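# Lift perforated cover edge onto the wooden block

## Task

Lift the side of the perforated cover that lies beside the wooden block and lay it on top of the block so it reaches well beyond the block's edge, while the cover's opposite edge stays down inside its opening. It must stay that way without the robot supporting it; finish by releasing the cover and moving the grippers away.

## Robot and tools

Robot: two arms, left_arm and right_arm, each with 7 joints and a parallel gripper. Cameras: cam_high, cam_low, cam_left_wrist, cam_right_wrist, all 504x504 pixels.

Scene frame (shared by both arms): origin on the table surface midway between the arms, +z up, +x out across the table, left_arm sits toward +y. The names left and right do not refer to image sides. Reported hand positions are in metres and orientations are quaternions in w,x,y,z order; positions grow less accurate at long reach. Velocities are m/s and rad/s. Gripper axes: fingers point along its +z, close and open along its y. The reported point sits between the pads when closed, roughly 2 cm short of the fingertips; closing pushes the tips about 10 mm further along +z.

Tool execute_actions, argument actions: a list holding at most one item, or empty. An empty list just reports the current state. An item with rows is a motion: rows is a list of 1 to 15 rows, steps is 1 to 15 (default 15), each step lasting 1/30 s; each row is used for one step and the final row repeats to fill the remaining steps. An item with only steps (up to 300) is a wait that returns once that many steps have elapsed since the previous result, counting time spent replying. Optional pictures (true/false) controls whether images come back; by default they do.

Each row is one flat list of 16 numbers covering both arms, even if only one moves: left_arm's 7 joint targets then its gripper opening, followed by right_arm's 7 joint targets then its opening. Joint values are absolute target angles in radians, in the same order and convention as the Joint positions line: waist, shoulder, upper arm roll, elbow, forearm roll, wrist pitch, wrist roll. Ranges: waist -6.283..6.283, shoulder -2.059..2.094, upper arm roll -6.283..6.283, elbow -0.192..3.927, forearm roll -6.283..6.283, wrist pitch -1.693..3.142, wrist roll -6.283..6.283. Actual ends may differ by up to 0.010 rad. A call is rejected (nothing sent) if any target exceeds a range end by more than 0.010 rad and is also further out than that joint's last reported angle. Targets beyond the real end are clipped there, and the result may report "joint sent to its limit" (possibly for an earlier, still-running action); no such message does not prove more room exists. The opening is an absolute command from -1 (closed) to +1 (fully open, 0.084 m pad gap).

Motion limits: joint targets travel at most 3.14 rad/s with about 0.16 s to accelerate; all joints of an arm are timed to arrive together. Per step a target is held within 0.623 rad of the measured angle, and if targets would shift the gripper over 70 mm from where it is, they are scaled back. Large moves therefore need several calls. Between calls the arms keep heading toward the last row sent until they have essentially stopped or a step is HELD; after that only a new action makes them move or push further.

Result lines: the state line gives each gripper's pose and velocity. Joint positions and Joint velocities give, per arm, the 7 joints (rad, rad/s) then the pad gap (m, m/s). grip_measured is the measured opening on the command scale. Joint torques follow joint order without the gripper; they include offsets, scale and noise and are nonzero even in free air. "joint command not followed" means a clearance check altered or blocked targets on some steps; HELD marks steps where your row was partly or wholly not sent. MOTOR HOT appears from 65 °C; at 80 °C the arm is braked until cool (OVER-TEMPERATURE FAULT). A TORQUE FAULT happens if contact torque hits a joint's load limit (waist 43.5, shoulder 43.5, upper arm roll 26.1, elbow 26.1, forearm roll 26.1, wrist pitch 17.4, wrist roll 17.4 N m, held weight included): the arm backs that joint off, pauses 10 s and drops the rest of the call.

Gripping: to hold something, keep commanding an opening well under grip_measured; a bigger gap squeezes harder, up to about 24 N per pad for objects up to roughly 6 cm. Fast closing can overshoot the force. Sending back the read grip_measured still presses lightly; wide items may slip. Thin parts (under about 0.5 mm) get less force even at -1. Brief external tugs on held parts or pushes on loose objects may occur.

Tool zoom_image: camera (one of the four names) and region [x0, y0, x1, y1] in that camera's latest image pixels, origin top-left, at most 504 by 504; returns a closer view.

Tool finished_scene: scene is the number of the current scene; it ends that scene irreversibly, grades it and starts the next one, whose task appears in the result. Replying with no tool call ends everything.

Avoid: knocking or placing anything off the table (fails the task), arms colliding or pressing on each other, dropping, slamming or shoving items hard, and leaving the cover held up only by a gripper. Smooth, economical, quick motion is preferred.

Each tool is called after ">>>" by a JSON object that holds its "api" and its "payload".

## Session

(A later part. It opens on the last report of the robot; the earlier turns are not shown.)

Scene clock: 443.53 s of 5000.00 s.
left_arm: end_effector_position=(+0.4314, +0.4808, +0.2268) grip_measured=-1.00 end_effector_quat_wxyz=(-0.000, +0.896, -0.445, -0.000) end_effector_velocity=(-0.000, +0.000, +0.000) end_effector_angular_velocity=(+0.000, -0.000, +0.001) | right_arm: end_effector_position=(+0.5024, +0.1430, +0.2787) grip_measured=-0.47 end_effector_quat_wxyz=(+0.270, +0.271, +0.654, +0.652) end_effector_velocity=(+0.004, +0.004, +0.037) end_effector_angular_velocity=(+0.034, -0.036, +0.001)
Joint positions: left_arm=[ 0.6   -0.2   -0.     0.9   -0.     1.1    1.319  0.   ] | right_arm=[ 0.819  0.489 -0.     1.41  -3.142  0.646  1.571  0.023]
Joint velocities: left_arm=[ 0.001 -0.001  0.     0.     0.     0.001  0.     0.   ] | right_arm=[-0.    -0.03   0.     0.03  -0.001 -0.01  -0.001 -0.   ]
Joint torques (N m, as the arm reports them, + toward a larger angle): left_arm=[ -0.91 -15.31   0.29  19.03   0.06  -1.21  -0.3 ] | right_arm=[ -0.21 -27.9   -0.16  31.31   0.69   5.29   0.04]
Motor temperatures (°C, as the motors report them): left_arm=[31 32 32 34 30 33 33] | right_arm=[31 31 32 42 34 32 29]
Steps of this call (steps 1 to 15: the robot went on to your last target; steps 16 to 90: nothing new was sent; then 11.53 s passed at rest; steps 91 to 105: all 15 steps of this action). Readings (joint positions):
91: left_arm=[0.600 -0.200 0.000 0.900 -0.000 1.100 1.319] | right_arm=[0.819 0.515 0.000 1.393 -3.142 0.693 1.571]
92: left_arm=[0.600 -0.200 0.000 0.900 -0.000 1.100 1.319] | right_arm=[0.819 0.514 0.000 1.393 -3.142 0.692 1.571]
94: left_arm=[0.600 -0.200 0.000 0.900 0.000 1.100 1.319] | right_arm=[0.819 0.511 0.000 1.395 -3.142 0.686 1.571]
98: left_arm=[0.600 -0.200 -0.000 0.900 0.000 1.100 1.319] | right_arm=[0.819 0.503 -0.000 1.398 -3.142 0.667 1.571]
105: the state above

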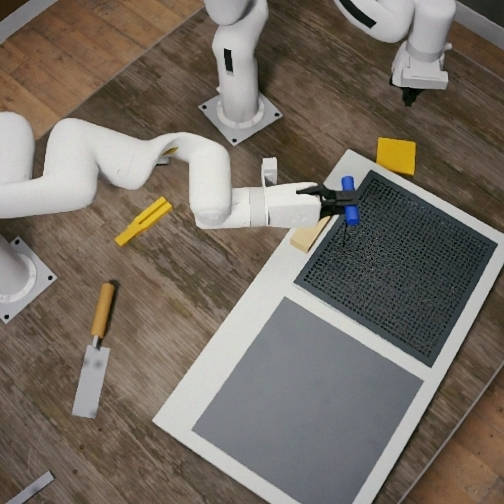

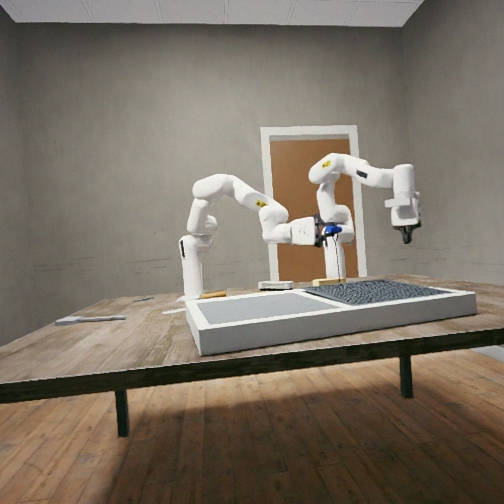

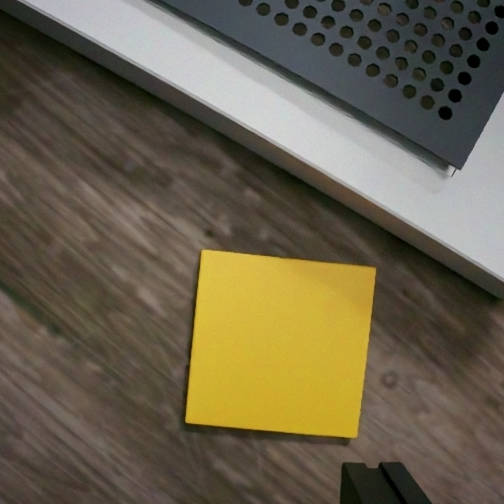

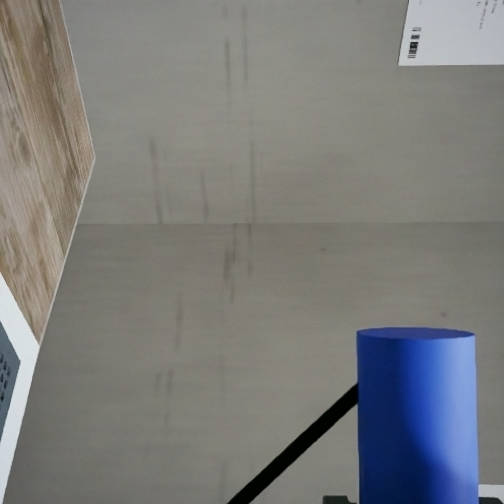

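>>> {"api": "execute_actions", "payload": {"actions": [{"rows":[[0.6,-0.2,0,0.9,0,1.1,1.319,-1,0.819,0.4828,0,1.4141,-3.1416,0.6395,1.5708,-1],[0.6,-0.2,0,0.9,0,1.1,1.319,-1,0.819,0.4787,0,1.4169,-3.1416,0.6325,1.5708,-1],[0.6,-0.2,0,0.9,0,1.1,1.319,-1,0.819,0.4745,0,1.4197,-3.1416,0.6256,1.5708,-1],[0.6,-0.2,0,0.9,0,1.1,1.319,-1,0.819,0.4703,0,1.4225,-3.1416,0.6186,1.5708,-1],[0.6,-0.2,0,0.9,0,1.1,1.319,-1,0.819,0.4662,0,1.4254,-3.1416,0.6116,1.5708,-1],[0.6,-0.2,0,0.9,0,1.1,1.319,-1,0.819,0.462,0,1.4282,-3.1416,0.6046,1.5708,-1],[0.6,-0.2,0,0.9,0,1.1,1.319,-1,0.819,0.4578,0,1.431,-3.1416,0.5976,1.5708,-1],[0.6,-0.2,0,0.9,0,1.1,1.319,-1,0.819,0.4536,0,1.4338,-3.1416,0.5907,1.5708,-1],[0.6,-0.2,0,0.9,0,1.1,1.319,-1,0.819,0.4495,0,1.4366,-3.1416,0.5837,1.5708,-1],[0.6,-0.2,0,0.9,0,1.1,1.319,-1,0.819,0.4453,0,1.4394,-3.1416,0.5767,1.5708,-1]],"steps":14}], "pictures": false}}

>>> {"api": "execute_actions", "payload": {"actions": [{"rows":[[0.6,-0.2,0,0.9,0,1.1,1.319,-1,0.8205,0.4405,0,1.4323,-3.1416,0.5791,1.5708,-1],[0.6,-0.2,0,0.9,0,1.1,1.319,-1,0.8221,0.4358,0,1.4251,-3.1416,0.5814,1.5708,-1],[0.6,-0.2,0,0.9,0,1.1,1.319,-1,0.8236,0.431,0,1.418,-3.1416,0.5838,1.5708,-1],[0.6,-0.2,0,0.9,0,1.1,1.319,-1,0.8251,0.4262,0,1.4108,-3.1416,0.5862,1.5708,-1],[0.6,-0.2,0,0.9,0,1.1,1.319,-1,0.8267,0.4214,0,1.4037,-3.1416,0.5886,1.5708,-1],[0.6,-0.2,0,0.9,0,1.1,1.319,-1,0.8282,0.4167,0,1.3965,-3.1416,0.5909,1.5708,-1],[0.6,-0.2,0,0.9,0,1.1,1.319,-1,0.8297,0.4119,0,1.3894,-3.1416,0.5933,1.5708,-1],[0.6,-0.2,0,0.9,0,1.1,1.319,-1,0.8313,0.4071,0,1.3822,-3.1416,0.5957,1.5708,-1],[0.6,-0.2,0,0.9,0,1.1,1.319,-1,0.8328,0.4023,0,1.3751,-3.1416,0.598,1.5708,-1],[0.6,-0.2,0,0.9,0,1.1,1.319,-1,0.8344,0.3976,0,1.368,-3.1416,0.6004,1.5708,-1]],"steps":15}]}}

>>> {"api": "zoom_image", "payload": {"camera": "cam_high", "region": [260, 130, 504, 374]}}

Scene clock: 477.70 s of 5000.00 s.
left_arm: end_effector_position=(+0.4314, +0.4808, +0.2268) grip_measured=-1.00 end_effector_quat_wxyz=(-0.000, +0.896, -0.445, -0.000) end_effector_velocity=(-0.000, -0.000, -0.000) end_effector_angular_velocity=(-0.001, +0.002, -0.001) | right_arm: end_effector_position=(+0.5027, +0.1430, +0.3121) grip_measured=-0.47 end_effector_quat_wxyz=(+0.272, +0.270, +0.652, +0.655) end_effector_velocity=(+0.000, -0.001, +0.025) end_effector_angular_velocity=(+0.002, -0.005, -0.001)
Joint positions: left_arm=[ 0.6   -0.2    0.     0.9    0.     1.1    1.319  0.   ] | right_arm=[ 0.819  0.446 -0.     1.44  -3.142  0.581  1.571  0.023]
Joint velocities: left_arm=[-0.001  0.    -0.     0.    -0.     0.002 -0.     0.   ] | right_arm=[-0.001 -0.033 -0.     0.022 -0.002 -0.05  -0.     0.   ]
Joint torques (N m, as the arm reports them, + toward a larger angle): left_arm=[ -1.16 -14.39   0.13  19.26   0.13  -1.17  -0.14] | right_arm=[  0.04 -27.34   0.14  31.83   0.56   5.34   0.09]
Motor temperatures (°C, as the motors report them): left_arm=[31 32 32 35 30 33 33] | right_arm=[31 32 32 48 34 34 29]
Steps of this call (steps 1 to 15: the robot went on to your last target; steps 16 to 90: nothing new was sent; then 30.70 s passed at rest; steps 91 to 104: all 14 steps of this action). Readings (joint positions):
91: left_arm=[0.600 -0.200 0.000 0.900 -0.000 1.100 1.319] | right_arm=[0.819 0.487 0.000 1.411 -3.142 0.646 1.571]
92: left_arm=[0.600 -0.200 -0.000 0.900 0.000 1.100 1.319] | right_arm=[0.819 0.486 0.000 1.412 -3.142 0.644 1.571]
94: left_arm=[0.600 -0.200 0.000 0.900 0.000 1.100 1.319] | right_arm=[0.819 0.482 -0.000 1.414 -3.142 0.636 1.571]
98: left_arm=[0.600 -0.200 -0.000 0.900 0.000 1.100 1.319] | right_arm=[0.819 0.466 -0.000 1.426 -3.142 0.612 1.571]
104: the state above

Scene clock: 478.20 s of 5000.00 s.
left_arm: end_effector_position=(+0.4314, +0.4808, +0.2268) grip_measured=-1.00 end_effector_quat_wxyz=(-0.000, +0.896, -0.445, -0.000) end_effector_velocity=(-0.000, -0.000, -0.000) end_effector_angular_velocity=(-0.001, +0.002, -0.000) | right_arm: end_effector_position=(+0.4832, +0.1412, +0.3111) grip_measured=-0.47 end_effector_quat_wxyz=(+0.265, +0.266, +0.656, +0.655) end_effector_velocity=(-0.005, -0.003, -0.001) end_effector_angular_velocity=(-0.001, -0.001, +0.002)
Joint positions: left_arm=[ 0.6   -0.2    0.     0.9   -0.     1.1    1.319  0.   ] | right_arm=[ 0.835  0.399  0.001  1.369 -3.142  0.599  1.571  0.023]
Joint velocities: left_arm=[-0.001  0.     0.    -0.    -0.     0.002 -0.     0.   ] | right_arm=[ 0.005 -0.017 -0.003 -0.028  0.     0.01  -0.    -0.   ]
Joint torques (N m, as the arm reports them, + toward a larger angle): left_arm=[ -0.87 -15.72   0.3   19.16   0.24  -1.23   0.07] | right_arm=[ -0.68 -28.36  -0.49  34.69   0.63   5.77  -0.02]
Motor temperatures (°C, as the motors report them): left_arm=[31 32 32 35 30 33 33] | right_arm=[31 32 32 48 34 34 29]
Steps of this call (steps 1 to 15: all 15 steps of this action). Readings (joint positions):
1: left_arm=[0.600 -0.200 0.000 0.900 -0.000 1.100 1.319] | right_arm=[0.819 0.445 -0.000 1.440 -3.142 0.579 1.571]
2: left_arm=[0.600 -0.200 -0.000 0.900 0.000 1.100 1.319] | right_arm=[0.819 0.444 -0.000 1.438 -3.142 0.579 1.571]
4: left_arm=[0.600 -0.200 0.000 0.900 -0.000 1.100 1.319] | right_arm=[0.821 0.439 -0.001 1.429 -3.142 0.581 1.571]
8: left_arm=[0.600 -0.200 -0.000 0.900 -0.000 1.100 1.319] | right_arm=[0.826 0.422 -0.000 1.403 -3.142 0.589 1.571]
15: the state above

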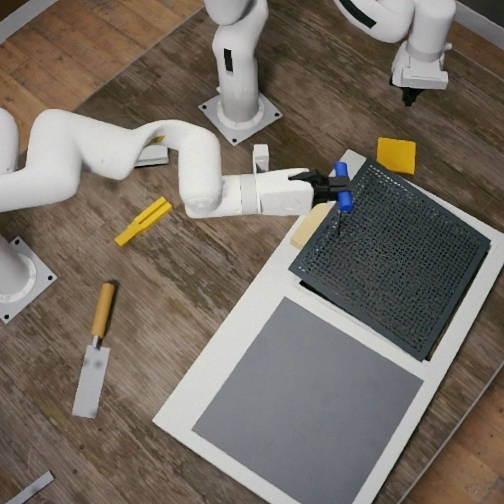

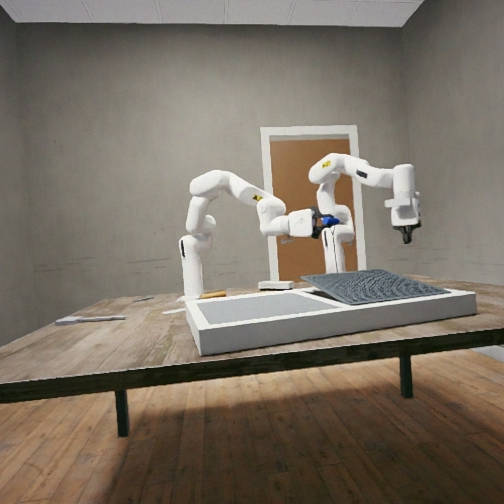

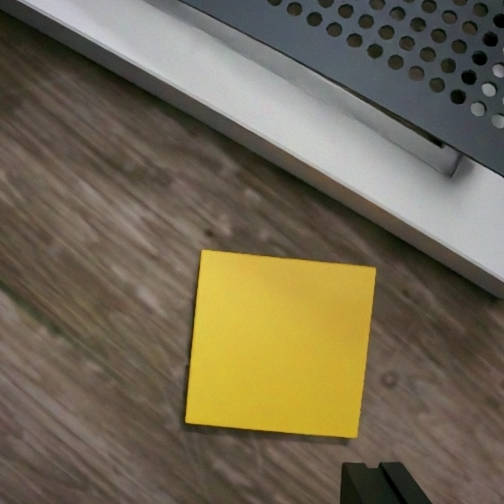

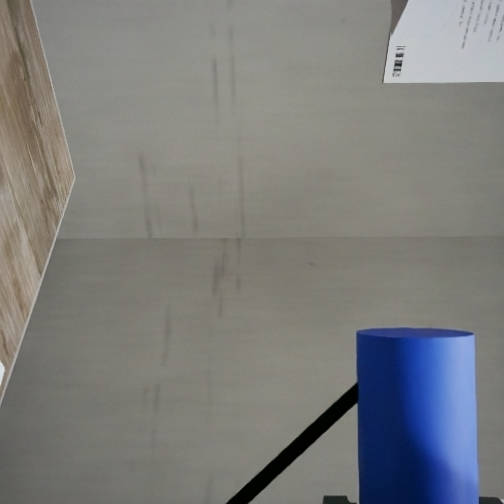

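Region (260, 130, 504, 374) of cam_high's 504x504 image, scaled by 2.066, with more detail than that image has.

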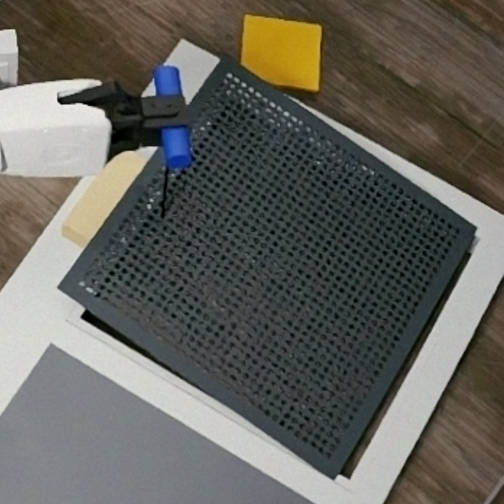

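>>> {"api": "execute_actions", "payload": {"actions": [{"rows":[[0.6,-0.2,0,0.9,0,1.1,1.319,-1,0.8362,0.3919,0,1.3594,-3.1416,0.6032,1.5708,-1],[0.6,-0.2,0,0.9,0,1.1,1.319,-1,0.8381,0.3861,0,1.3508,-3.1416,0.6061,1.5708,-1],[0.6,-0.2,0,0.9,0,1.1,1.319,-1,0.8399,0.3804,0,1.3423,-3.1416,0.6089,1.5708,-1],[0.6,-0.2,0,0.9,0,1.1,1.319,-1,0.8418,0.3747,0,1.3337,-3.1416,0.6118,1.5708,-1],[0.6,-0.2,0,0.9,0,1.1,1.319,-1,0.8436,0.369,0,1.3251,-3.1416,0.6146,1.5708,-1],[0.6,-0.2,0,0.9,0,1.1,1.319,-1,0.8454,0.3632,0,1.3165,-3.1416,0.6174,1.5708,-1],[0.6,-0.2,0,0.9,0,1.1,1.319,-1,0.8473,0.3575,0,1.3079,-3.1416,0.6203,1.5708,-1],[0.6,-0.2,0,0.9,0,1.1,1.319,-1,0.8491,0.3518,0,1.2994,-3.1416,0.6231,1.5708,-1],[0.6,-0.2,0,0.9,0,1.1,1.319,-1,0.851,0.346,0,1.2908,-3.1416,0.626,1.5708,-1],[0.6,-0.2,0,0.9,0,1.1,1.319,-1,0.8528,0.3403,0,1.2822,-3.1416,0.6288,1.5708,-1]],"steps":14}], "pictures": false}}

>>> {"api": "execute_actions", "payload": {"actions": [{"rows":[[0.6,-0.2,0,0.9,0,1.1,1.319,-1,0.8528,0.3417,0,1.2811,-3.1416,0.6313,1.5708,-1],[0.6,-0.2,0,0.9,0,1.1,1.319,-1,0.8528,0.3431,0,1.28,-3.1416,0.6337,1.5708,-1],[0.6,-0.2,0,0.9,0,1.1,1.319,-1,0.8528,0.3445,0,1.279,-3.1416,0.6362,1.5708,-1],[0.6,-0.2,0,0.9,0,1.1,1.319,-1,0.8528,0.3459,0,1.2779,-3.1416,0.6387,1.5708,-1],[0.6,-0.2,0,0.9,0,1.1,1.319,-1,0.8528,0.3473,0,1.2768,-3.1416,0.6412,1.5708,-1],[0.6,-0.2,0,0.9,0,1.1,1.319,-1,0.8528,0.3486,0,1.2758,-3.1416,0.6436,1.5708,-1],[0.6,-0.2,0,0.9,0,1.1,1.319,-1,0.8528,0.35,0,1.2747,-3.1416,0.6461,1.5708,-1],[0.6,-0.2,0,0.9,0,1.1,1.319,-1,0.8528,0.3514,0,1.2736,-3.1416,0.6486,1.5708,-1],[0.6,-0.2,0,0.9,0,1.1,1.319,-1,0.8528,0.3528,0,1.2725,-3.1416,0.651,1.5708,-1],[0.6,-0.2,0,0.9,0,1.1,1.319,-1,0.8528,0.3542,0,1.2715,-3.1416,0.6535,1.5708,-1],[0.6,-0.2,0,0.9,0,1.1,1.319,-1,0.8528,0.3556,0,1.2704,-3.1416,0.656,1.5708,-1],[0.6,-0.2,0,0.9,0,1.1,1.319,-1,0.8528,0.357,0,1.2693,-3.1416,0.6584,1.5708,-1]],"steps":15}], "pictures": false}}

>>> {"api": "execute_actions", "payload": {"actions": [{"steps":10}]}}

Scene clock: 512.73 s of 5000.00 s.
left_arm: end_effector_position=(+0.4314, +0.4808, +0.2268) grip_measured=-1.00 end_effector_quat_wxyz=(-0.000, +0.896, -0.445, -0.000) end_effector_velocity=(-0.000, -0.000, -0.000) end_effector_angular_velocity=(-0.001, +0.002, -0.000) | right_arm: end_effector_position=(+0.4610, +0.1374, +0.3106) grip_measured=-0.47 end_effector_quat_wxyz=(+0.259, +0.260, +0.658, +0.657) end_effector_velocity=(-0.026, +0.004, -0.006) end_effector_angular_velocity=(-0.001, +0.012, +0.030)
Joint positions: left_arm=[ 0.6   -0.2   -0.     0.9    0.     1.1    1.319  0.   ] | right_arm=[ 0.853  0.342  0.001  1.285 -3.142  0.627  1.571  0.023]
Joint velocities: left_arm=[-0.     0.    -0.    -0.     0.     0.001  0.     0.   ] | right_arm=[ 0.02  -0.039  0.011 -0.067 -0.001  0.019  0.005  0.   ]
Joint torques (N m, as the arm reports them, + toward a larger angle): left_arm=[ -0.13 -14.5    0.09  19.25   0.36  -1.26  -0.34] | right_arm=[ -0.85 -27.1   -1.2   34.77   0.49   6.25  -0.01]
Motor temperatures (°C, as the motors report them): left_arm=[31 32 32 35 30 33 33] | right_arm=[31 33 32 49 34 35 29]
Steps of this call (steps 1 to 15: the robot went on to your last target; steps 16 to 90: nothing new was sent; then 31.07 s passed at rest; steps 91 to 104: all 14 steps of this action). Readings (joint positions):
91: left_arm=[0.600 -0.200 -0.000 0.900 -0.000 1.100 1.319] | right_arm=[0.834 0.397 -0.000 1.368 -3.142 0.601 1.571]
92: left_arm=[0.600 -0.200 0.000 0.900 0.000 1.100 1.319] | right_arm=[0.835 0.396 -0.000 1.366 -3.142 0.601 1.571]
94: left_arm=[0.600 -0.200 -0.000 0.900 -0.000 1.100 1.319] | right_arm=[0.836 0.390 -0.001 1.356 -3.142 0.605 1.571]
98: left_arm=[0.600 -0.200 -0.000 0.900 -0.000 1.100 1.319] | right_arm=[0.843 0.369 -0.002 1.326 -3.142 0.615 1.570]
104: the state above

Scene clock: 513.23 s of 5000.00 s.
left_arm: end_effector_position=(+0.4314, +0.4808, +0.2268) grip_measured=-1.00 end_effector_quat_wxyz=(-0.000, +0.896, -0.445, -0.000) end_effector_velocity=(-0.000, +0.001, -0.000) end_effector_angular_velocity=(+0.000, -0.000, +0.001) | right_arm: end_effector_position=(+0.4608, +0.1368, +0.2992) grip_measured=-0.47 end_effector_quat_wxyz=(+0.259, +0.260, +0.658, +0.658) end_effector_velocity=(+0.000, -0.002, -0.017) end_effector_angular_velocity=(-0.007, +0.006, -0.002)
Joint positions: left_arm=[ 0.6   -0.2    0.     0.9    0.     1.1    1.319  0.   ] | right_arm=[ 0.853  0.356  0.     1.27  -3.142  0.656  1.571  0.023]
Joint velocities: left_arm=[ 0.002 -0.     0.    -0.     0.    -0.001  0.     0.   ] | right_arm=[-0.     0.019 -0.001 -0.017  0.     0.026 -0.     0.   ]
Joint torques (N m, as the arm reports them, + toward a larger angle): left_arm=[ -0.58 -15.28   0.15  18.85  -0.17  -1.04  -0.51] | right_arm=[ -1.21 -28.25  -1.45  34.63   0.67   6.04  -0.31]
Motor temperatures (°C, as the motors report them): left_arm=[31 32 32 35 30 33 33] | right_arm=[31 33 32 49 34 35 29]
Steps of this call (steps 1 to 15: all 15 steps of this action). Readings (joint positions):
1: left_arm=[0.600 -0.200 0.000 0.900 -0.000 1.100 1.319] | right_arm=[0.853 0.342 0.001 1.283 -3.142 0.627 1.571]
2: left_arm=[0.600 -0.200 -0.000 0.900 -0.000 1.100 1.319] | right_arm=[0.853 0.341 0.001 1.282 -3.142 0.628 1.571]
4: left_arm=[0.600 -0.200 -0.000 0.900 0.000 1.100 1.319] | right_arm=[0.853 0.342 0.001 1.281 -3.142 0.632 1.571]
8: left_arm=[0.600 -0.200 -0.000 0.900 -0.000 1.100 1.319] | right_arm=[0.853 0.347 0.001 1.277 -3.142 0.641 1.571]
15: the state above

Scene clock: 513.57 s of 5000.00 s.
left_arm: end_effector_position=(+0.4314, +0.4808, +0.2268) grip_measured=-1.00 end_effector_quat_wxyz=(-0.000, +0.896, -0.445, -0.000) end_effector_velocity=(-0.000, -0.000, -0.000) end_effector_angular_velocity=(-0.000, +0.001, -0.000) | right_arm: end_effector_position=(+0.4611, +0.1367, +0.2991) grip_measured=-0.47 end_effector_quat_wxyz=(+0.260, +0.260, +0.658, +0.658) end_effector_velocity=(-0.000, -0.001, -0.003) end_effector_angular_velocity=(-0.004, +0.003, -0.000)
Joint positions: left_arm=[ 0.6   -0.2   -0.     0.9   -0.     1.1    1.319  0.   ] | right_arm=[ 0.853  0.357  0.     1.269 -3.142  0.658  1.571  0.023]
Joint velocities: left_arm=[-0.001 -0.     0.    -0.     0.     0.001 -0.     0.   ] | right_arm=[-0.     0.002  0.    -0.003 -0.    -0.001 -0.     0.   ]
Joint torques (N m, as the arm reports them, + toward a larger angle): left_arm=[ -0.8  -15.03   0.26  19.22   0.52  -1.23   0.  ] | right_arm=[ -1.31 -27.44  -1.7   33.88   0.54   5.91  -0.42]
Motor temperatures (°C, as the motors report them): left_arm=[31 32 32 35 30 33 33] | right_arm=[31 33 32 49 34 35 29]
Steps of this call (steps 1 to 10: the robot went on to your last target). Readings (joint positions):
1: left_arm=[0.600 -0.200 -0.000 0.900 0.000 1.100 1.319] | right_arm=[0.853 0.357 0.000 1.269 -3.142 0.657 1.571]
2: left_arm=[0.600 -0.200 -0.000 0.900 -0.000 1.100 1.319] | right_arm=[0.853 0.357 0.000 1.269 -3.142 0.658 1.571]
4: left_arm=[0.600 -0.200 0.000 0.900 -0.000 1.100 1.319] | right_arm=[0.853 0.357 0.000 1.269 -3.142 0.658 1.571]
8: left_arm=[0.600 -0.200 -0.000 0.900 0.000 1.100 1.319] | right_arm=[0.853 0.357 0.000 1.270 -3.142 0.658 1.571]
10: the state above

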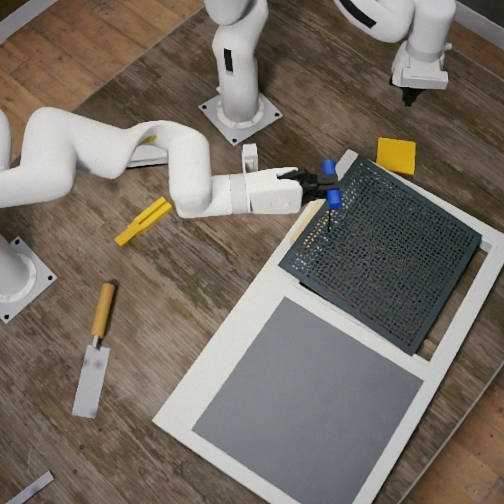

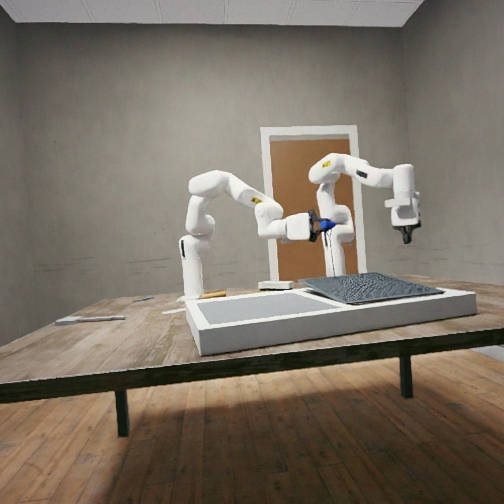

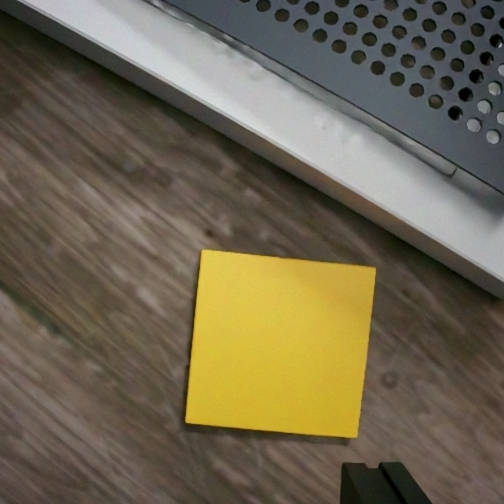

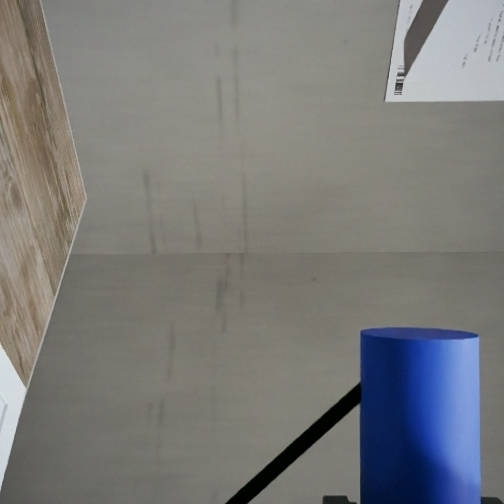

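>>> {"api": "execute_actions", "payload": {"actions": [{"rows":[[0.6,-0.2,0,0.9,0,1.1,1.319,-1,0.8528,0.3598,0,1.2672,-3.1416,0.6633,1.5708,-1],[0.6,-0.2,0,0.9,0,1.1,1.319,-1,0.8528,0.3626,0,1.265,-3.1416,0.6683,1.5708,-1],[0.6,-0.2,0,0.9,0,1.1,1.319,-1,0.8528,0.3626,0,1.265,-3.1416,0.6683,1.5708,-1],[0.6,-0.2,0,0.9,0,1.1,1.319,-1,0.8528,0.3654,0,1.2629,-3.1416,0.6733,1.5708,-1],[0.6,-0.2,0,0.9,0,1.1,1.319,-1,0.8528,0.3654,0,1.2629,-3.1416,0.6733,1.5708,-1],[0.6,-0.2,0,0.9,0,1.1,1.319,-1,0.8528,0.3681,0,1.2607,-3.1416,0.6782,1.5708,-1]],"steps":15}]}}

Scene clock: 541.90 s of 5000.00 s.
left_arm: end_effector_position=(+0.4314, +0.4808, +0.2268) grip_measured=-1.00 end_effector_quat_wxyz=(-0.000, +0.896, -0.445, -0.000) end_effector_velocity=(-0.000, -0.000, -0.000) end_effector_angular_velocity=(+0.000, -0.000, -0.000) | right_arm: end_effector_position=(+0.4619, +0.1369, +0.2950) grip_measured=-0.47 end_effector_quat_wxyz=(+0.261, +0.259, +0.655, +0.660) end_effector_velocity=(-0.001, +0.001, -0.003) end_effector_angular_velocity=(-0.003, +0.003, +0.002)
Joint positions: left_arm=[ 0.6   -0.2   -0.     0.9    0.     1.1    1.319  0.   ] | right_arm=[ 0.853  0.366 -0.     1.264 -3.142  0.68   1.571  0.023]
Joint velocities: left_arm=[-0. -0. -0. -0. -0. -0.  0.  0.] | right_arm=[ 0.001  0.002  0.001 -0.003 -0.     0.     0.     0.   ]
Joint torques (N m, as the arm reports them, + toward a larger angle): left_arm=[ -0.63 -14.82   0.56  19.32   0.25  -1.04  -0.12] | right_arm=[ -0.77 -21.15  -0.88  24.13   0.66   2.61   0.04]
Motor temperatures (°C, as the motors report them): left_arm=[31 32 32 35 30 33 33] | right_arm=[31 33 32 50 34 35 29]
Steps of this call (steps 1 to 15: the robot went on to your last target; steps 16 to 90: nothing new was sent; then 24.83 s passed at rest; steps 91 to 105: all 15 steps of this action). Readings (joint positions):
91: left_arm=[0.600 -0.200 -0.000 0.900 0.000 1.100 1.319] | right_arm=[0.853 0.357 0.000 1.269 -3.142 0.659 1.571]
92: left_arm=[0.600 -0.200 0.000 0.900 -0.000 1.100 1.319] | right_arm=[0.853 0.358 0.000 1.269 -3.142 0.660 1.571]
94: left_arm=[0.600 -0.200 -0.000 0.900 0.000 1.100 1.319] | right_arm=[0.853 0.360 -0.000 1.267 -3.142 0.665 1.571]
98: left_arm=[0.600 -0.200 -0.000 0.900 -0.000 1.100 1.319] | right_arm=[0.853 0.364 -0.000 1.265 -3.142 0.676 1.571]
105: the state above

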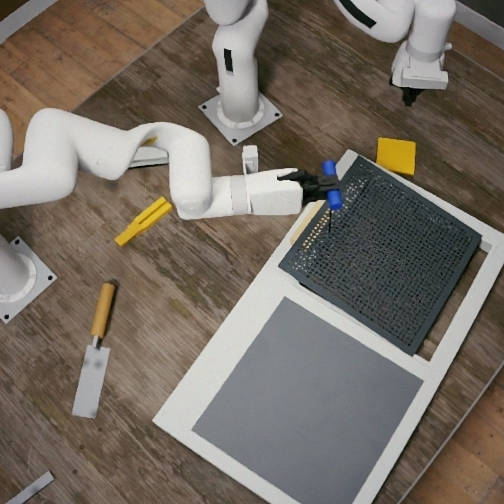

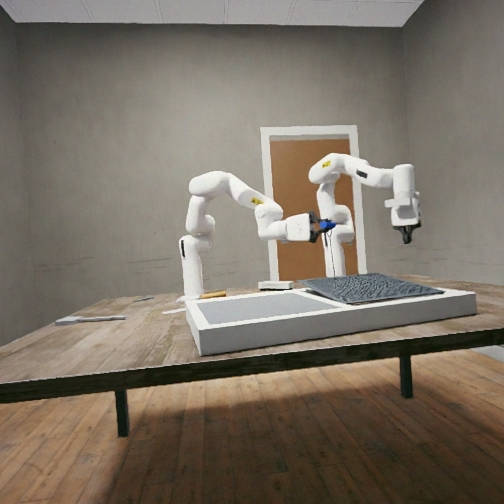

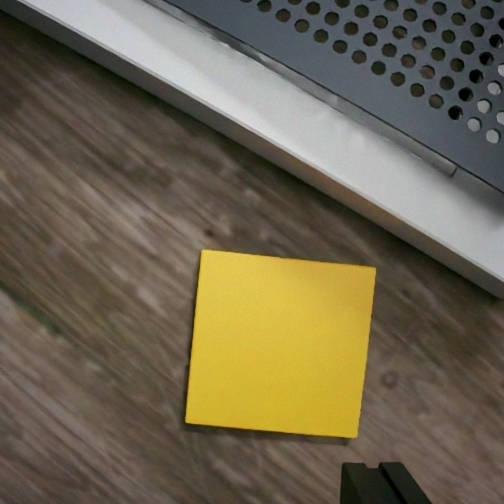

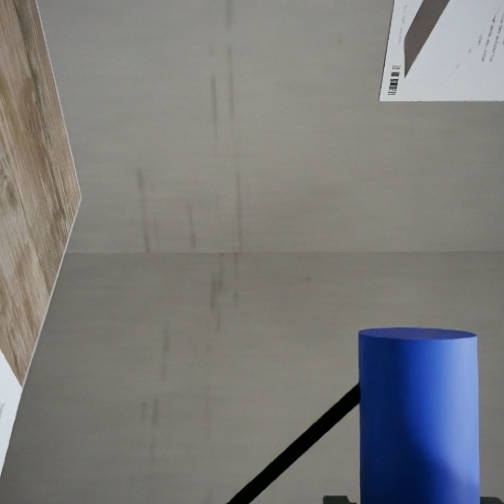

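>>> {"api": "execute_actions", "payload": {"actions": [{"rows":[[0.6,-0.2,0,0.9,0,1.1,1.319,-1,0.8407,0.3678,0,1.26,-3.1416,0.6786,1.6144,-1],[0.6,-0.2,0,0.9,0,1.1,1.319,-1,0.8407,0.3678,0,1.26,-3.1416,0.6786,1.6144,-1],[0.6,-0.2,0,0.9,0,1.1,1.319,-1,0.8285,0.3675,0,1.259,-3.1416,0.6793,1.658,-1],[0.6,-0.2,0,0.9,0,1.1,1.319,-1,0.8285,0.3675,0,1.259,-3.1416,0.6793,1.658,-1],[0.6,-0.2,0,0.9,0,1.1,1.319,-1,0.8163,0.3678,0,1.2577,-3.1416,0.681,1.7017,-1],[0.6,-0.2,0,0.9,0,1.1,1.319,-1,0.8163,0.3678,0,1.2577,-3.1416,0.681,1.7017,-1],[0.6,-0.2,0,0.9,0,1.1,1.319,-1,0.8042,0.3681,0,1.2562,-3.1416,0.6827,1.7453,-1],[0.6,-0.2,0,0.9,0,1.1,1.319,-1,0.8042,0.3681,0,1.2562,-3.1416,0.6827,1.7453,-1],[0.6,-0.2,0,0.9,0,1.1,1.319,-1,0.7924,0.3695,0,1.2516,-3.1416,0.6886,1.7889,-1],[0.6,-0.2,0,0.9,0,1.1,1.319,-1,0.7924,0.3695,0,1.2516,-3.1416,0.6886,1.7889,-1],[0.6,-0.2,0,0.9,0,1.1,1.319,-1,0.7805,0.3708,0,1.2471,-3.1416,0.6946,1.8326,-1],[0.6,-0.2,0,0.9,0,1.1,1.319,-1,0.7805,0.3708,0,1.2471,-3.1416,0.6946,1.8326,-1],[0.6,-0.2,0,0.9,0,1.1,1.319,-1,0.7687,0.3722,0,1.2425,-3.1416,0.7005,1.8762,-1]],"steps":15}], "pictures": false}}

>>> {"api": "execute_actions", "payload": {"actions": [{"rows":[[0.6,-0.2,0,0.9,0,1.1,1.319,-1,0.7573,0.3747,0,1.2359,-3.1416,0.7096,1.9198,-1],[0.6,-0.2,0,0.9,0,1.1,1.319,-1,0.7573,0.3747,0,1.2359,-3.1416,0.7096,1.9198,-1],[0.6,-0.2,0,0.9,0,1.1,1.319,-1,0.7458,0.3773,0,1.2294,-3.1416,0.7187,1.9635,-1],[0.6,-0.2,0,0.9,0,1.1,1.319,-1,0.7458,0.3773,0,1.2294,-3.1416,0.7187,1.9635,-1],[0.6,-0.2,0,0.9,0,1.1,1.319,-1,0.7344,0.3798,0,1.2228,-3.1416,0.7278,2.0071,-1],[0.6,-0.2,0,0.9,0,1.1,1.319,-1,0.7344,0.3798,0,1.2228,-3.1416,0.7278,2.0071,-1],[0.6,-0.2,0,0.9,0,1.1,1.319,-1,0.7235,0.3828,0,1.2152,-3.1416,0.7384,2.0508,-1],[0.6,-0.2,0,0.9,0,1.1,1.319,-1,0.7235,0.3828,0,1.2152,-3.1416,0.7384,2.0508,-1],[0.6,-0.2,0,0.9,0,1.1,1.319,-1,0.7127,0.386,0,1.2075,-3.1416,0.7493,2.0944,-1],[0.6,-0.2,0,0.9,0,1.1,1.319,-1,0.7127,0.386,0,1.2075,-3.1416,0.7493,2.0944,-1],[0.6,-0.2,0,0.9,0,1.1,1.319,-1,0.7022,0.39,0,1.1994,-3.1416,0.7614,2.138,-1],[0.6,-0.2,0,0.9,0,1.1,1.319,-1,0.7022,0.39,0,1.1994,-3.1416,0.7614,2.138,-1],[0.6,-0.2,0,0.9,0,1.1,1.319,-1,0.6919,0.3944,0,1.1912,-3.1416,0.774,2.1817,-1]],"steps":15}]}}

>>> {"api": "zoom_image", "payload": {"camera": "cam_high", "region": [260,140,400,280]}}

Scene clock: 619.37 s of 5000.00 s.
left_arm: end_effector_position=(+0.4314, +0.4808, +0.2268) grip_measured=-1.00 end_effector_quat_wxyz=(-0.000, +0.896, -0.445, -0.000) end_effector_velocity=(-0.000, -0.000, -0.000) end_effector_angular_velocity=(-0.000, +0.001, -0.000) | right_arm: end_effector_position=(+0.4967, +0.0978, +0.2852) grip_measured=-0.47 end_effector_quat_wxyz=(+0.196, +0.366, +0.605, +0.679) end_effector_velocity=(+0.076, -0.095, -0.032) end_effector_angular_velocity=(+0.416, +0.398, -0.169)
Joint positions: left_arm=[ 0.6   -0.2    0.     0.9   -0.     1.1    1.319  0.   ] | right_arm=[ 0.78   0.371  0.     1.247 -3.142  0.695  1.835  0.023]
Joint velocities: left_arm=[-0.     0.001 -0.    -0.     0.     0.     0.     0.   ] | right_arm=[-0.164  0.02  -0.005 -0.064  0.001  0.074  0.577  0.   ]
Joint torques (N m, as the arm reports them, + toward a larger angle): left_arm=[ -1.   -15.01   0.76  19.19   0.1   -1.31  -0.11] | right_arm=[ -0.19 -21.12  -0.99  24.03   0.7    2.14  -0.5 ]
Motor temperatures (°C, as the motors report them): left_arm=[31 32 32 35 30 33 33] | right_arm=[31 31 32 44 34 33 29]
Steps of this call (steps 1 to 15: the robot went on to your last target; steps 16 to 90: nothing new was sent; then 73.97 s passed at rest; steps 91 to 105: all 15 steps of this action). Readings (joint positions):
91: left_arm=[0.600 -0.200 -0.000 0.900 0.000 1.100 1.319] | right_arm=[0.853 0.368 0.000 1.261 -3.142 0.678 1.571]
92: left_arm=[0.600 -0.200 0.000 0.900 0.000 1.100 1.319] | right_arm=[0.851 0.368 0.001 1.261 -3.142 0.678 1.578]
94: left_arm=[0.600 -0.200 -0.000 0.900 0.000 1.100 1.319] | right_arm=[0.844 0.368 0.001 1.260 -3.142 0.679 1.606]
98: left_arm=[0.600 -0.200 -0.000 0.900 0.000 1.100 1.319] | right_arm=[0.821 0.368 -0.001 1.258 -3.142 0.681 1.684]
105: the state above

Scene clock: 619.87 s of 5000.00 s.
left_arm: end_effector_position=(+0.4314, +0.4808, +0.2268) grip_measured=-1.00 end_effector_quat_wxyz=(-0.000, +0.896, -0.445, -0.000) end_effector_velocity=(+0.000, +0.000, +0.000) end_effector_angular_velocity=(+0.001, -0.001, -0.000) | right_arm: end_effector_position=(+0.5280, +0.0512, +0.2616) grip_measured=-0.47 end_effector_quat_wxyz=(+0.118, +0.475, +0.524, +0.697) end_effector_velocity=(+0.053, -0.095, -0.065) end_effector_angular_velocity=(+0.444, +0.366, -0.152)
Joint positions: left_arm=[ 0.6   -0.2   -0.     0.9    0.     1.1    1.319  0.   ] | right_arm=[ 0.702  0.39   0.     1.199 -3.142  0.762  2.14   0.023]
Joint velocities: left_arm=[-0.    -0.     0.     0.     0.001 -0.001 -0.     0.   ] | right_arm=[-0.145  0.06  -0.006 -0.113  0.001  0.161  0.577  0.   ]
Joint torques (N m, as the arm reports them, + toward a larger angle): left_arm=[ -0.67 -15.15   0.39  19.48   0.15  -1.51  -0.5 ] | right_arm=[ -0.43 -20.86  -1.24  23.11   0.71   2.12  -0.62]
Motor temperatures (°C, as the motors report them): left_arm=[31 32 32 35 30 33 33] | right_arm=[31 31 32 44 34 33 29]
Steps of this call (steps 1 to 15: all 15 steps of this action). Readings (joint positions):
1: left_arm=[0.600 -0.200 -0.000 0.900 -0.000 1.100 1.319] | right_arm=[0.775 0.372 -0.000 1.245 -3.142 0.697 1.852]
2: left_arm=[0.600 -0.200 0.000 0.900 0.000 1.100 1.319] | right_arm=[0.770 0.372 -0.000 1.243 -3.142 0.700 1.869]
4: left_arm=[0.600 -0.200 0.000 0.900 0.000 1.100 1.319] | right_arm=[0.761 0.374 0.000 1.238 -3.142 0.707 1.906]
8: left_arm=[0.600 -0.200 -0.000 0.900 -0.000 1.100 1.319] | right_arm=[0.740 0.379 0.000 1.225 -3.142 0.724 1.989]
15: the state above

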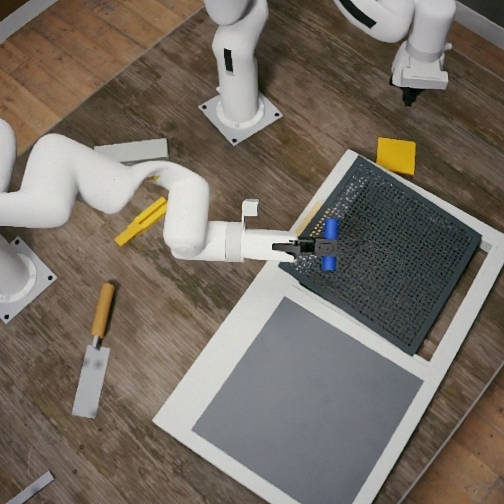

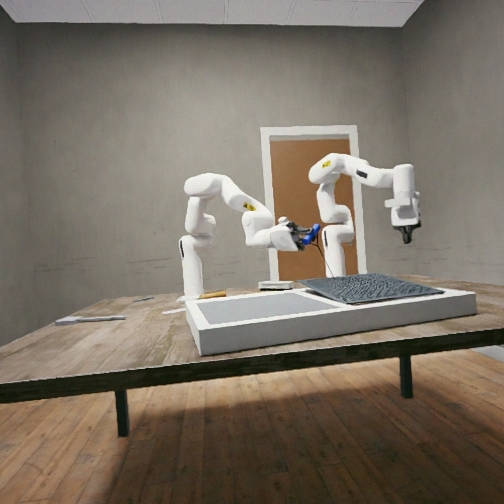

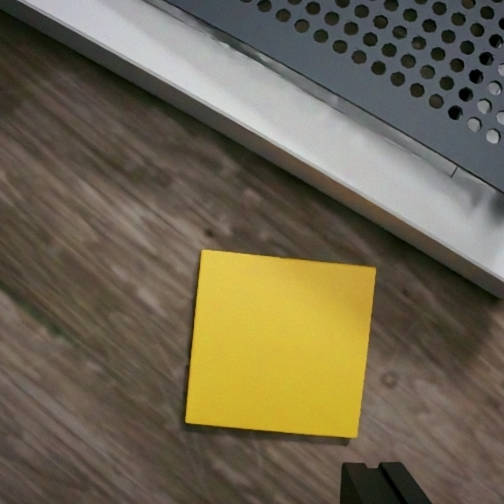

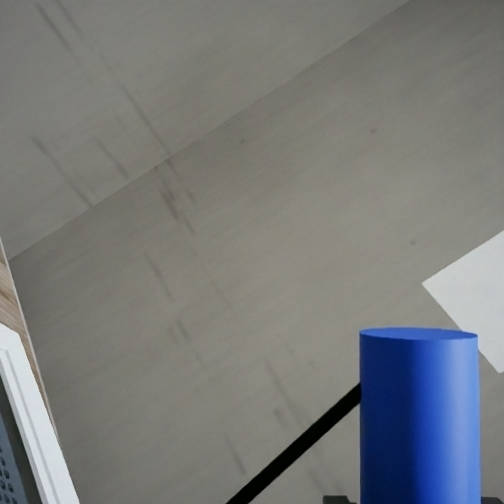

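Region (260, 140, 400, 280) of cam_high's 504x504 image, scaled by 3.600, with more detail than that image has.

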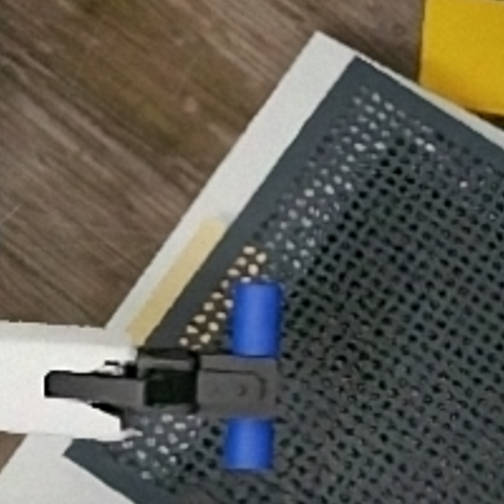

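Smooth; continue 55→35.

>>> {"api": "execute_actions", "payload": {"actions": [{"rows":[[0.6,-0.2,0,0.9,0,1.1,1.319,-1,0.682,0.4,0,1.1828,-3.1416,0.788,2.2253,-1],[0.6,-0.2,0,0.9,0,1.1,1.319,-1,0.682,0.4,0,1.1828,-3.1416,0.788,2.2253,-1],[0.6,-0.2,0,0.9,0,1.1,1.319,-1,0.6724,0.4057,0,1.1742,-3.1416,0.8023,2.2689,-1],[0.6,-0.2,0,0.9,0,1.1,1.319,-1,0.6724,0.4057,0,1.1742,-3.1416,0.8023,2.2689,-1],[0.6,-0.2,0,0.9,0,1.1,1.319,-1,0.6631,0.4125,0,1.1657,-3.1416,0.8176,2.3126,-1],[0.6,-0.2,0,0.9,0,1.1,1.319,-1,0.6631,0.4125,0,1.1657,-3.1416,0.8176,2.3126,-1],[0.6,-0.2,0,0.9,0,1.1,1.319,-1,0.6541,0.42,0,1.1574,-3.1416,0.8334,2.3562,-1],[0.6,-0.2,0,0.9,0,1.1,1.319,-1,0.6541,0.42,0,1.1574,-3.1416,0.8334,2.3562,-1],[0.6,-0.2,0,0.9,0,1.1,1.319,-1,0.6456,0.4285,0,1.1493,-3.1416,0.85,2.3998,-1],[0.6,-0.2,0,0.9,0,1.1,1.319,-1,0.6456,0.4285,0,1.1493,-3.1416,0.85,2.3998,-1],[0.6,-0.2,0,0.9,0,1.1,1.319,-1,0.6374,0.4378,0,1.1415,-3.1416,0.8671,2.4435,-1],[0.6,-0.2,0,0.9,0,1.1,1.319,-1,0.6374,0.4378,0,1.1415,-3.1416,0.8671,2.4435,-1],[0.6,-0.2,0,0.9,0,1.1,1.319,-1,0.6297,0.448,0,1.1342,-3.1416,0.8846,2.4871,-1],[0.6,-0.2,0,0.9,0,1.1,1.319,-1,0.6297,0.448,0,1.1342,-3.1416,0.8846,2.4871,-1],[0.6,-0.2,0,0.9,0,1.1,1.319,-1,0.6224,0.4589,0,1.1274,-3.1416,0.9023,2.5307,-1]],"steps":15}], "pictures": false}}

>>> {"api": "execute_actions", "payload": {"actions": [{"rows":[[0.6,-0.2,0,0.9,0,1.1,1.319,-1,0.6224,0.4589,0,1.1274,-3.1416,0.9023,2.5307,-1],[0.6,-0.2,0,0.9,0,1.1,1.319,-1,0.6156,0.471,0,1.1215,-3.1416,0.9203,2.5744,-1],[0.6,-0.2,0,0.9,0,1.1,1.319,-1,0.6156,0.471,0,1.1215,-3.1416,0.9203,2.5744,-1],[0.6,-0.2,0,0.9,0,1.1,1.319,-1,0.6092,0.4836,0,1.116,-3.1416,0.9384,2.618,-1],[0.6,-0.2,0,0.9,0,1.1,1.319,-1,0.6092,0.4836,0,1.116,-3.1416,0.9384,2.618,-1],[0.6,-0.2,0,0.9,0,1.1,1.319,-1,0.6032,0.4973,0,1.1113,-3.1416,0.9568,2.6617,-1],[0.6,-0.2,0,0.9,0,1.1,1.319,-1,0.6032,0.4973,0,1.1113,-3.1416,0.9568,2.6617,-1],[0.6,-0.2,0,0.9,0,1.1,1.319,-1,0.5977,0.5119,0,1.1074,-3.1416,0.9753,2.7053,-1]],"steps":15}]}}

>>> {"api": "zoom_image", "payload": {"camera": "cam_high", "region": [290,200,370,280]}}

Scene clock: 653.97 s of 5000.00 s.
left_arm: end_effector_position=(+0.4314, +0.4808, +0.2268) grip_measured=-1.00 end_effector_quat_wxyz=(-0.000, +0.896, -0.445, -0.000) end_effector_velocity=(-0.000, -0.000, -0.000) end_effector_angular_velocity=(-0.001, +0.001, +0.000) | right_arm: end_effector_position=(+0.5473, +0.0096, +0.2216) grip_measured=-0.47 end_effector_quat_wxyz=(+0.032, +0.563, +0.428, +0.706) end_effector_velocity=(+0.030, -0.078, -0.100) end_effector_angular_velocity=(+0.518, +0.368, -0.116)
Joint positions: left_arm=[ 0.6   -0.2   -0.     0.9    0.     1.1    1.319  0.   ] | right_arm=[ 0.638  0.439  0.001  1.141 -3.142  0.868  2.446  0.023]
Joint velocities: left_arm=[-0.     0.     0.001 -0.    -0.     0.001 -0.     0.   ] | right_arm=[-0.116  0.146  0.    -0.113 -0.002  0.25   0.637 -0.   ]
Joint torques (N m, as the arm reports them, + toward a larger angle): left_arm=[ -0.77 -14.65   0.43  18.9    0.19  -1.26  -0.2 ] | right_arm=[ -3.91 -23.32  -4.35  25.53   1.38   3.71   0.27]
Motor temperatures (°C, as the motors report them): left_arm=[31 32 32 35 30 33 33] | right_arm=[31 32 32 44 34 33 29]
Steps of this call (steps 1 to 30: the robot went on to your last target; steps 31 to 90: nothing new was sent; then 30.60 s passed at rest; steps 91 to 105: all 15 steps of this action). Readings (joint positions):
91: left_arm=[0.600 -0.200 -0.000 0.900 0.000 1.100 1.319] | right_arm=[0.692 0.394 0.000 1.191 -3.142 0.774 2.182]
92: left_arm=[0.600 -0.200 -0.000 0.900 0.000 1.100 1.319] | right_arm=[0.691 0.395 0.001 1.190 -3.142 0.776 2.189]
94: left_arm=[0.600 -0.200 -0.000 0.900 -0.000 1.100 1.319] | right_arm=[0.685 0.398 0.001 1.185 -3.142 0.785 2.216]
98: left_arm=[0.600 -0.200 -0.000 0.900 -0.000 1.100 1.319] | right_arm=[0.667 0.410 0.000 1.169 -3.142 0.811 2.295]
105: the state above

Scene clock: 654.47 s of 5000.00 s.
left_arm: end_effector_position=(+0.4314, +0.4808, +0.2268) grip_measured=-1.00 end_effector_quat_wxyz=(-0.000, +0.896, -0.445, -0.000) end_effector_velocity=(+0.000, -0.000, +0.000) end_effector_angular_velocity=(+0.000, -0.000, -0.001) | right_arm: end_effector_position=(+0.5577, -0.0179, +0.1810) grip_measured=-0.47 end_effector_quat_wxyz=(-0.044, +0.620, +0.340, +0.706) end_effector_velocity=(+0.002, +0.007, +0.012) end_effector_angular_velocity=(+0.059, -0.004, +0.007)
Joint positions: left_arm=[ 0.6   -0.2   -0.     0.9   -0.     1.1    1.319  0.   ] | right_arm=[ 0.598  0.511 -0.     1.108 -3.142  0.974  2.702  0.023]
Joint velocities: left_arm=[-0.001  0.    -0.     0.     0.    -0.     0.     0.   ] | right_arm=[-0.001 -0.001  0.008  0.011 -0.001  0.022  0.044  0.   ]
Joint torques (N m, as the arm reports them, + toward a larger angle): left_arm=[ -0.57 -14.85   0.47  18.93  -0.02  -1.    -0.24] | right_arm=[ -2.73 -23.53  -3.18  23.34   1.46   3.43   0.7 ]
Motor temperatures (°C, as the motors report them): left_arm=[31 32 32 35 30 33 33] | right_arm=[31 32 32 44 34 33 29]
Steps of this call (steps 1 to 15: all 15 steps of this action). Readings (joint positions):
1: left_arm=[0.600 -0.200 -0.000 0.900 0.000 1.100 1.319] | right_arm=[0.634 0.444 0.001 1.137 -3.142 0.877 2.468]
2: left_arm=[0.600 -0.200 -0.000 0.900 -0.000 1.100 1.319] | right_arm=[0.630 0.450 0.001 1.133 -3.142 0.885 2.489]
4: left_arm=[0.600 -0.200 -0.000 0.900 -0.000 1.100 1.319] | right_arm=[0.622 0.460 0.000 1.127 -3.142 0.903 2.533]
8: left_arm=[0.600 -0.200 0.000 0.900 -0.000 1.100 1.319] | right_arm=[0.609 0.485 -0.001 1.116 -3.142 0.939 2.620]
15: the state above

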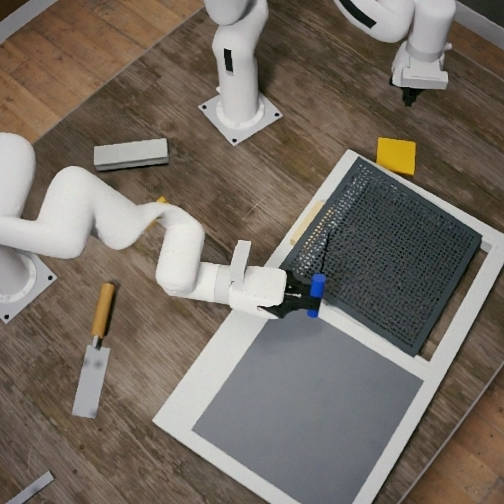

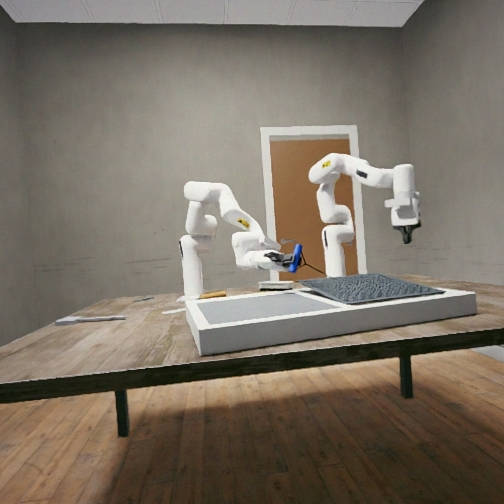

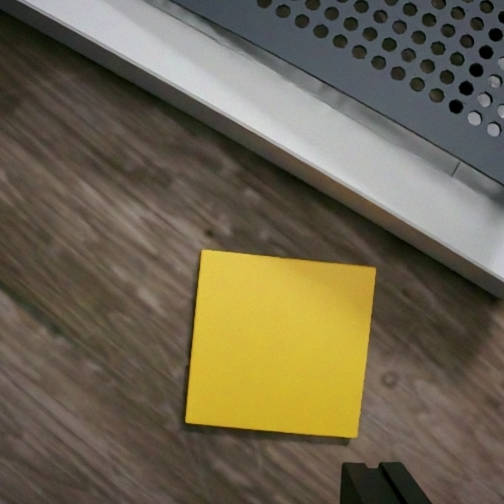

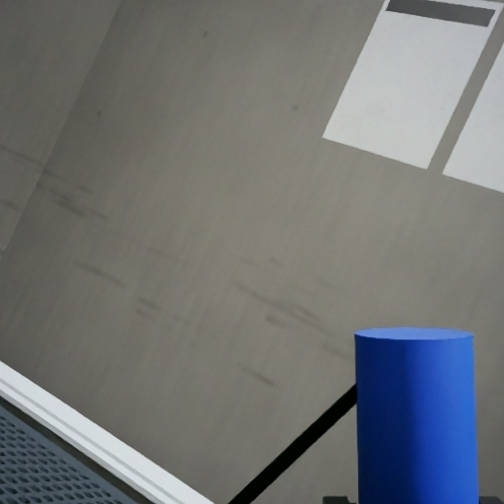

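Region (290, 200, 370, 280) of cam_high's 504x504 image, scaled by 6.300, with more detail than that image has.

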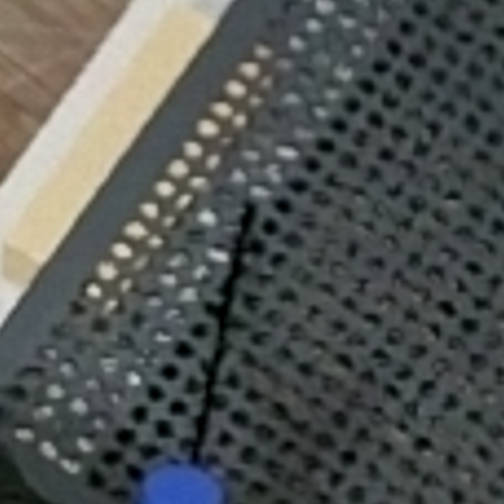

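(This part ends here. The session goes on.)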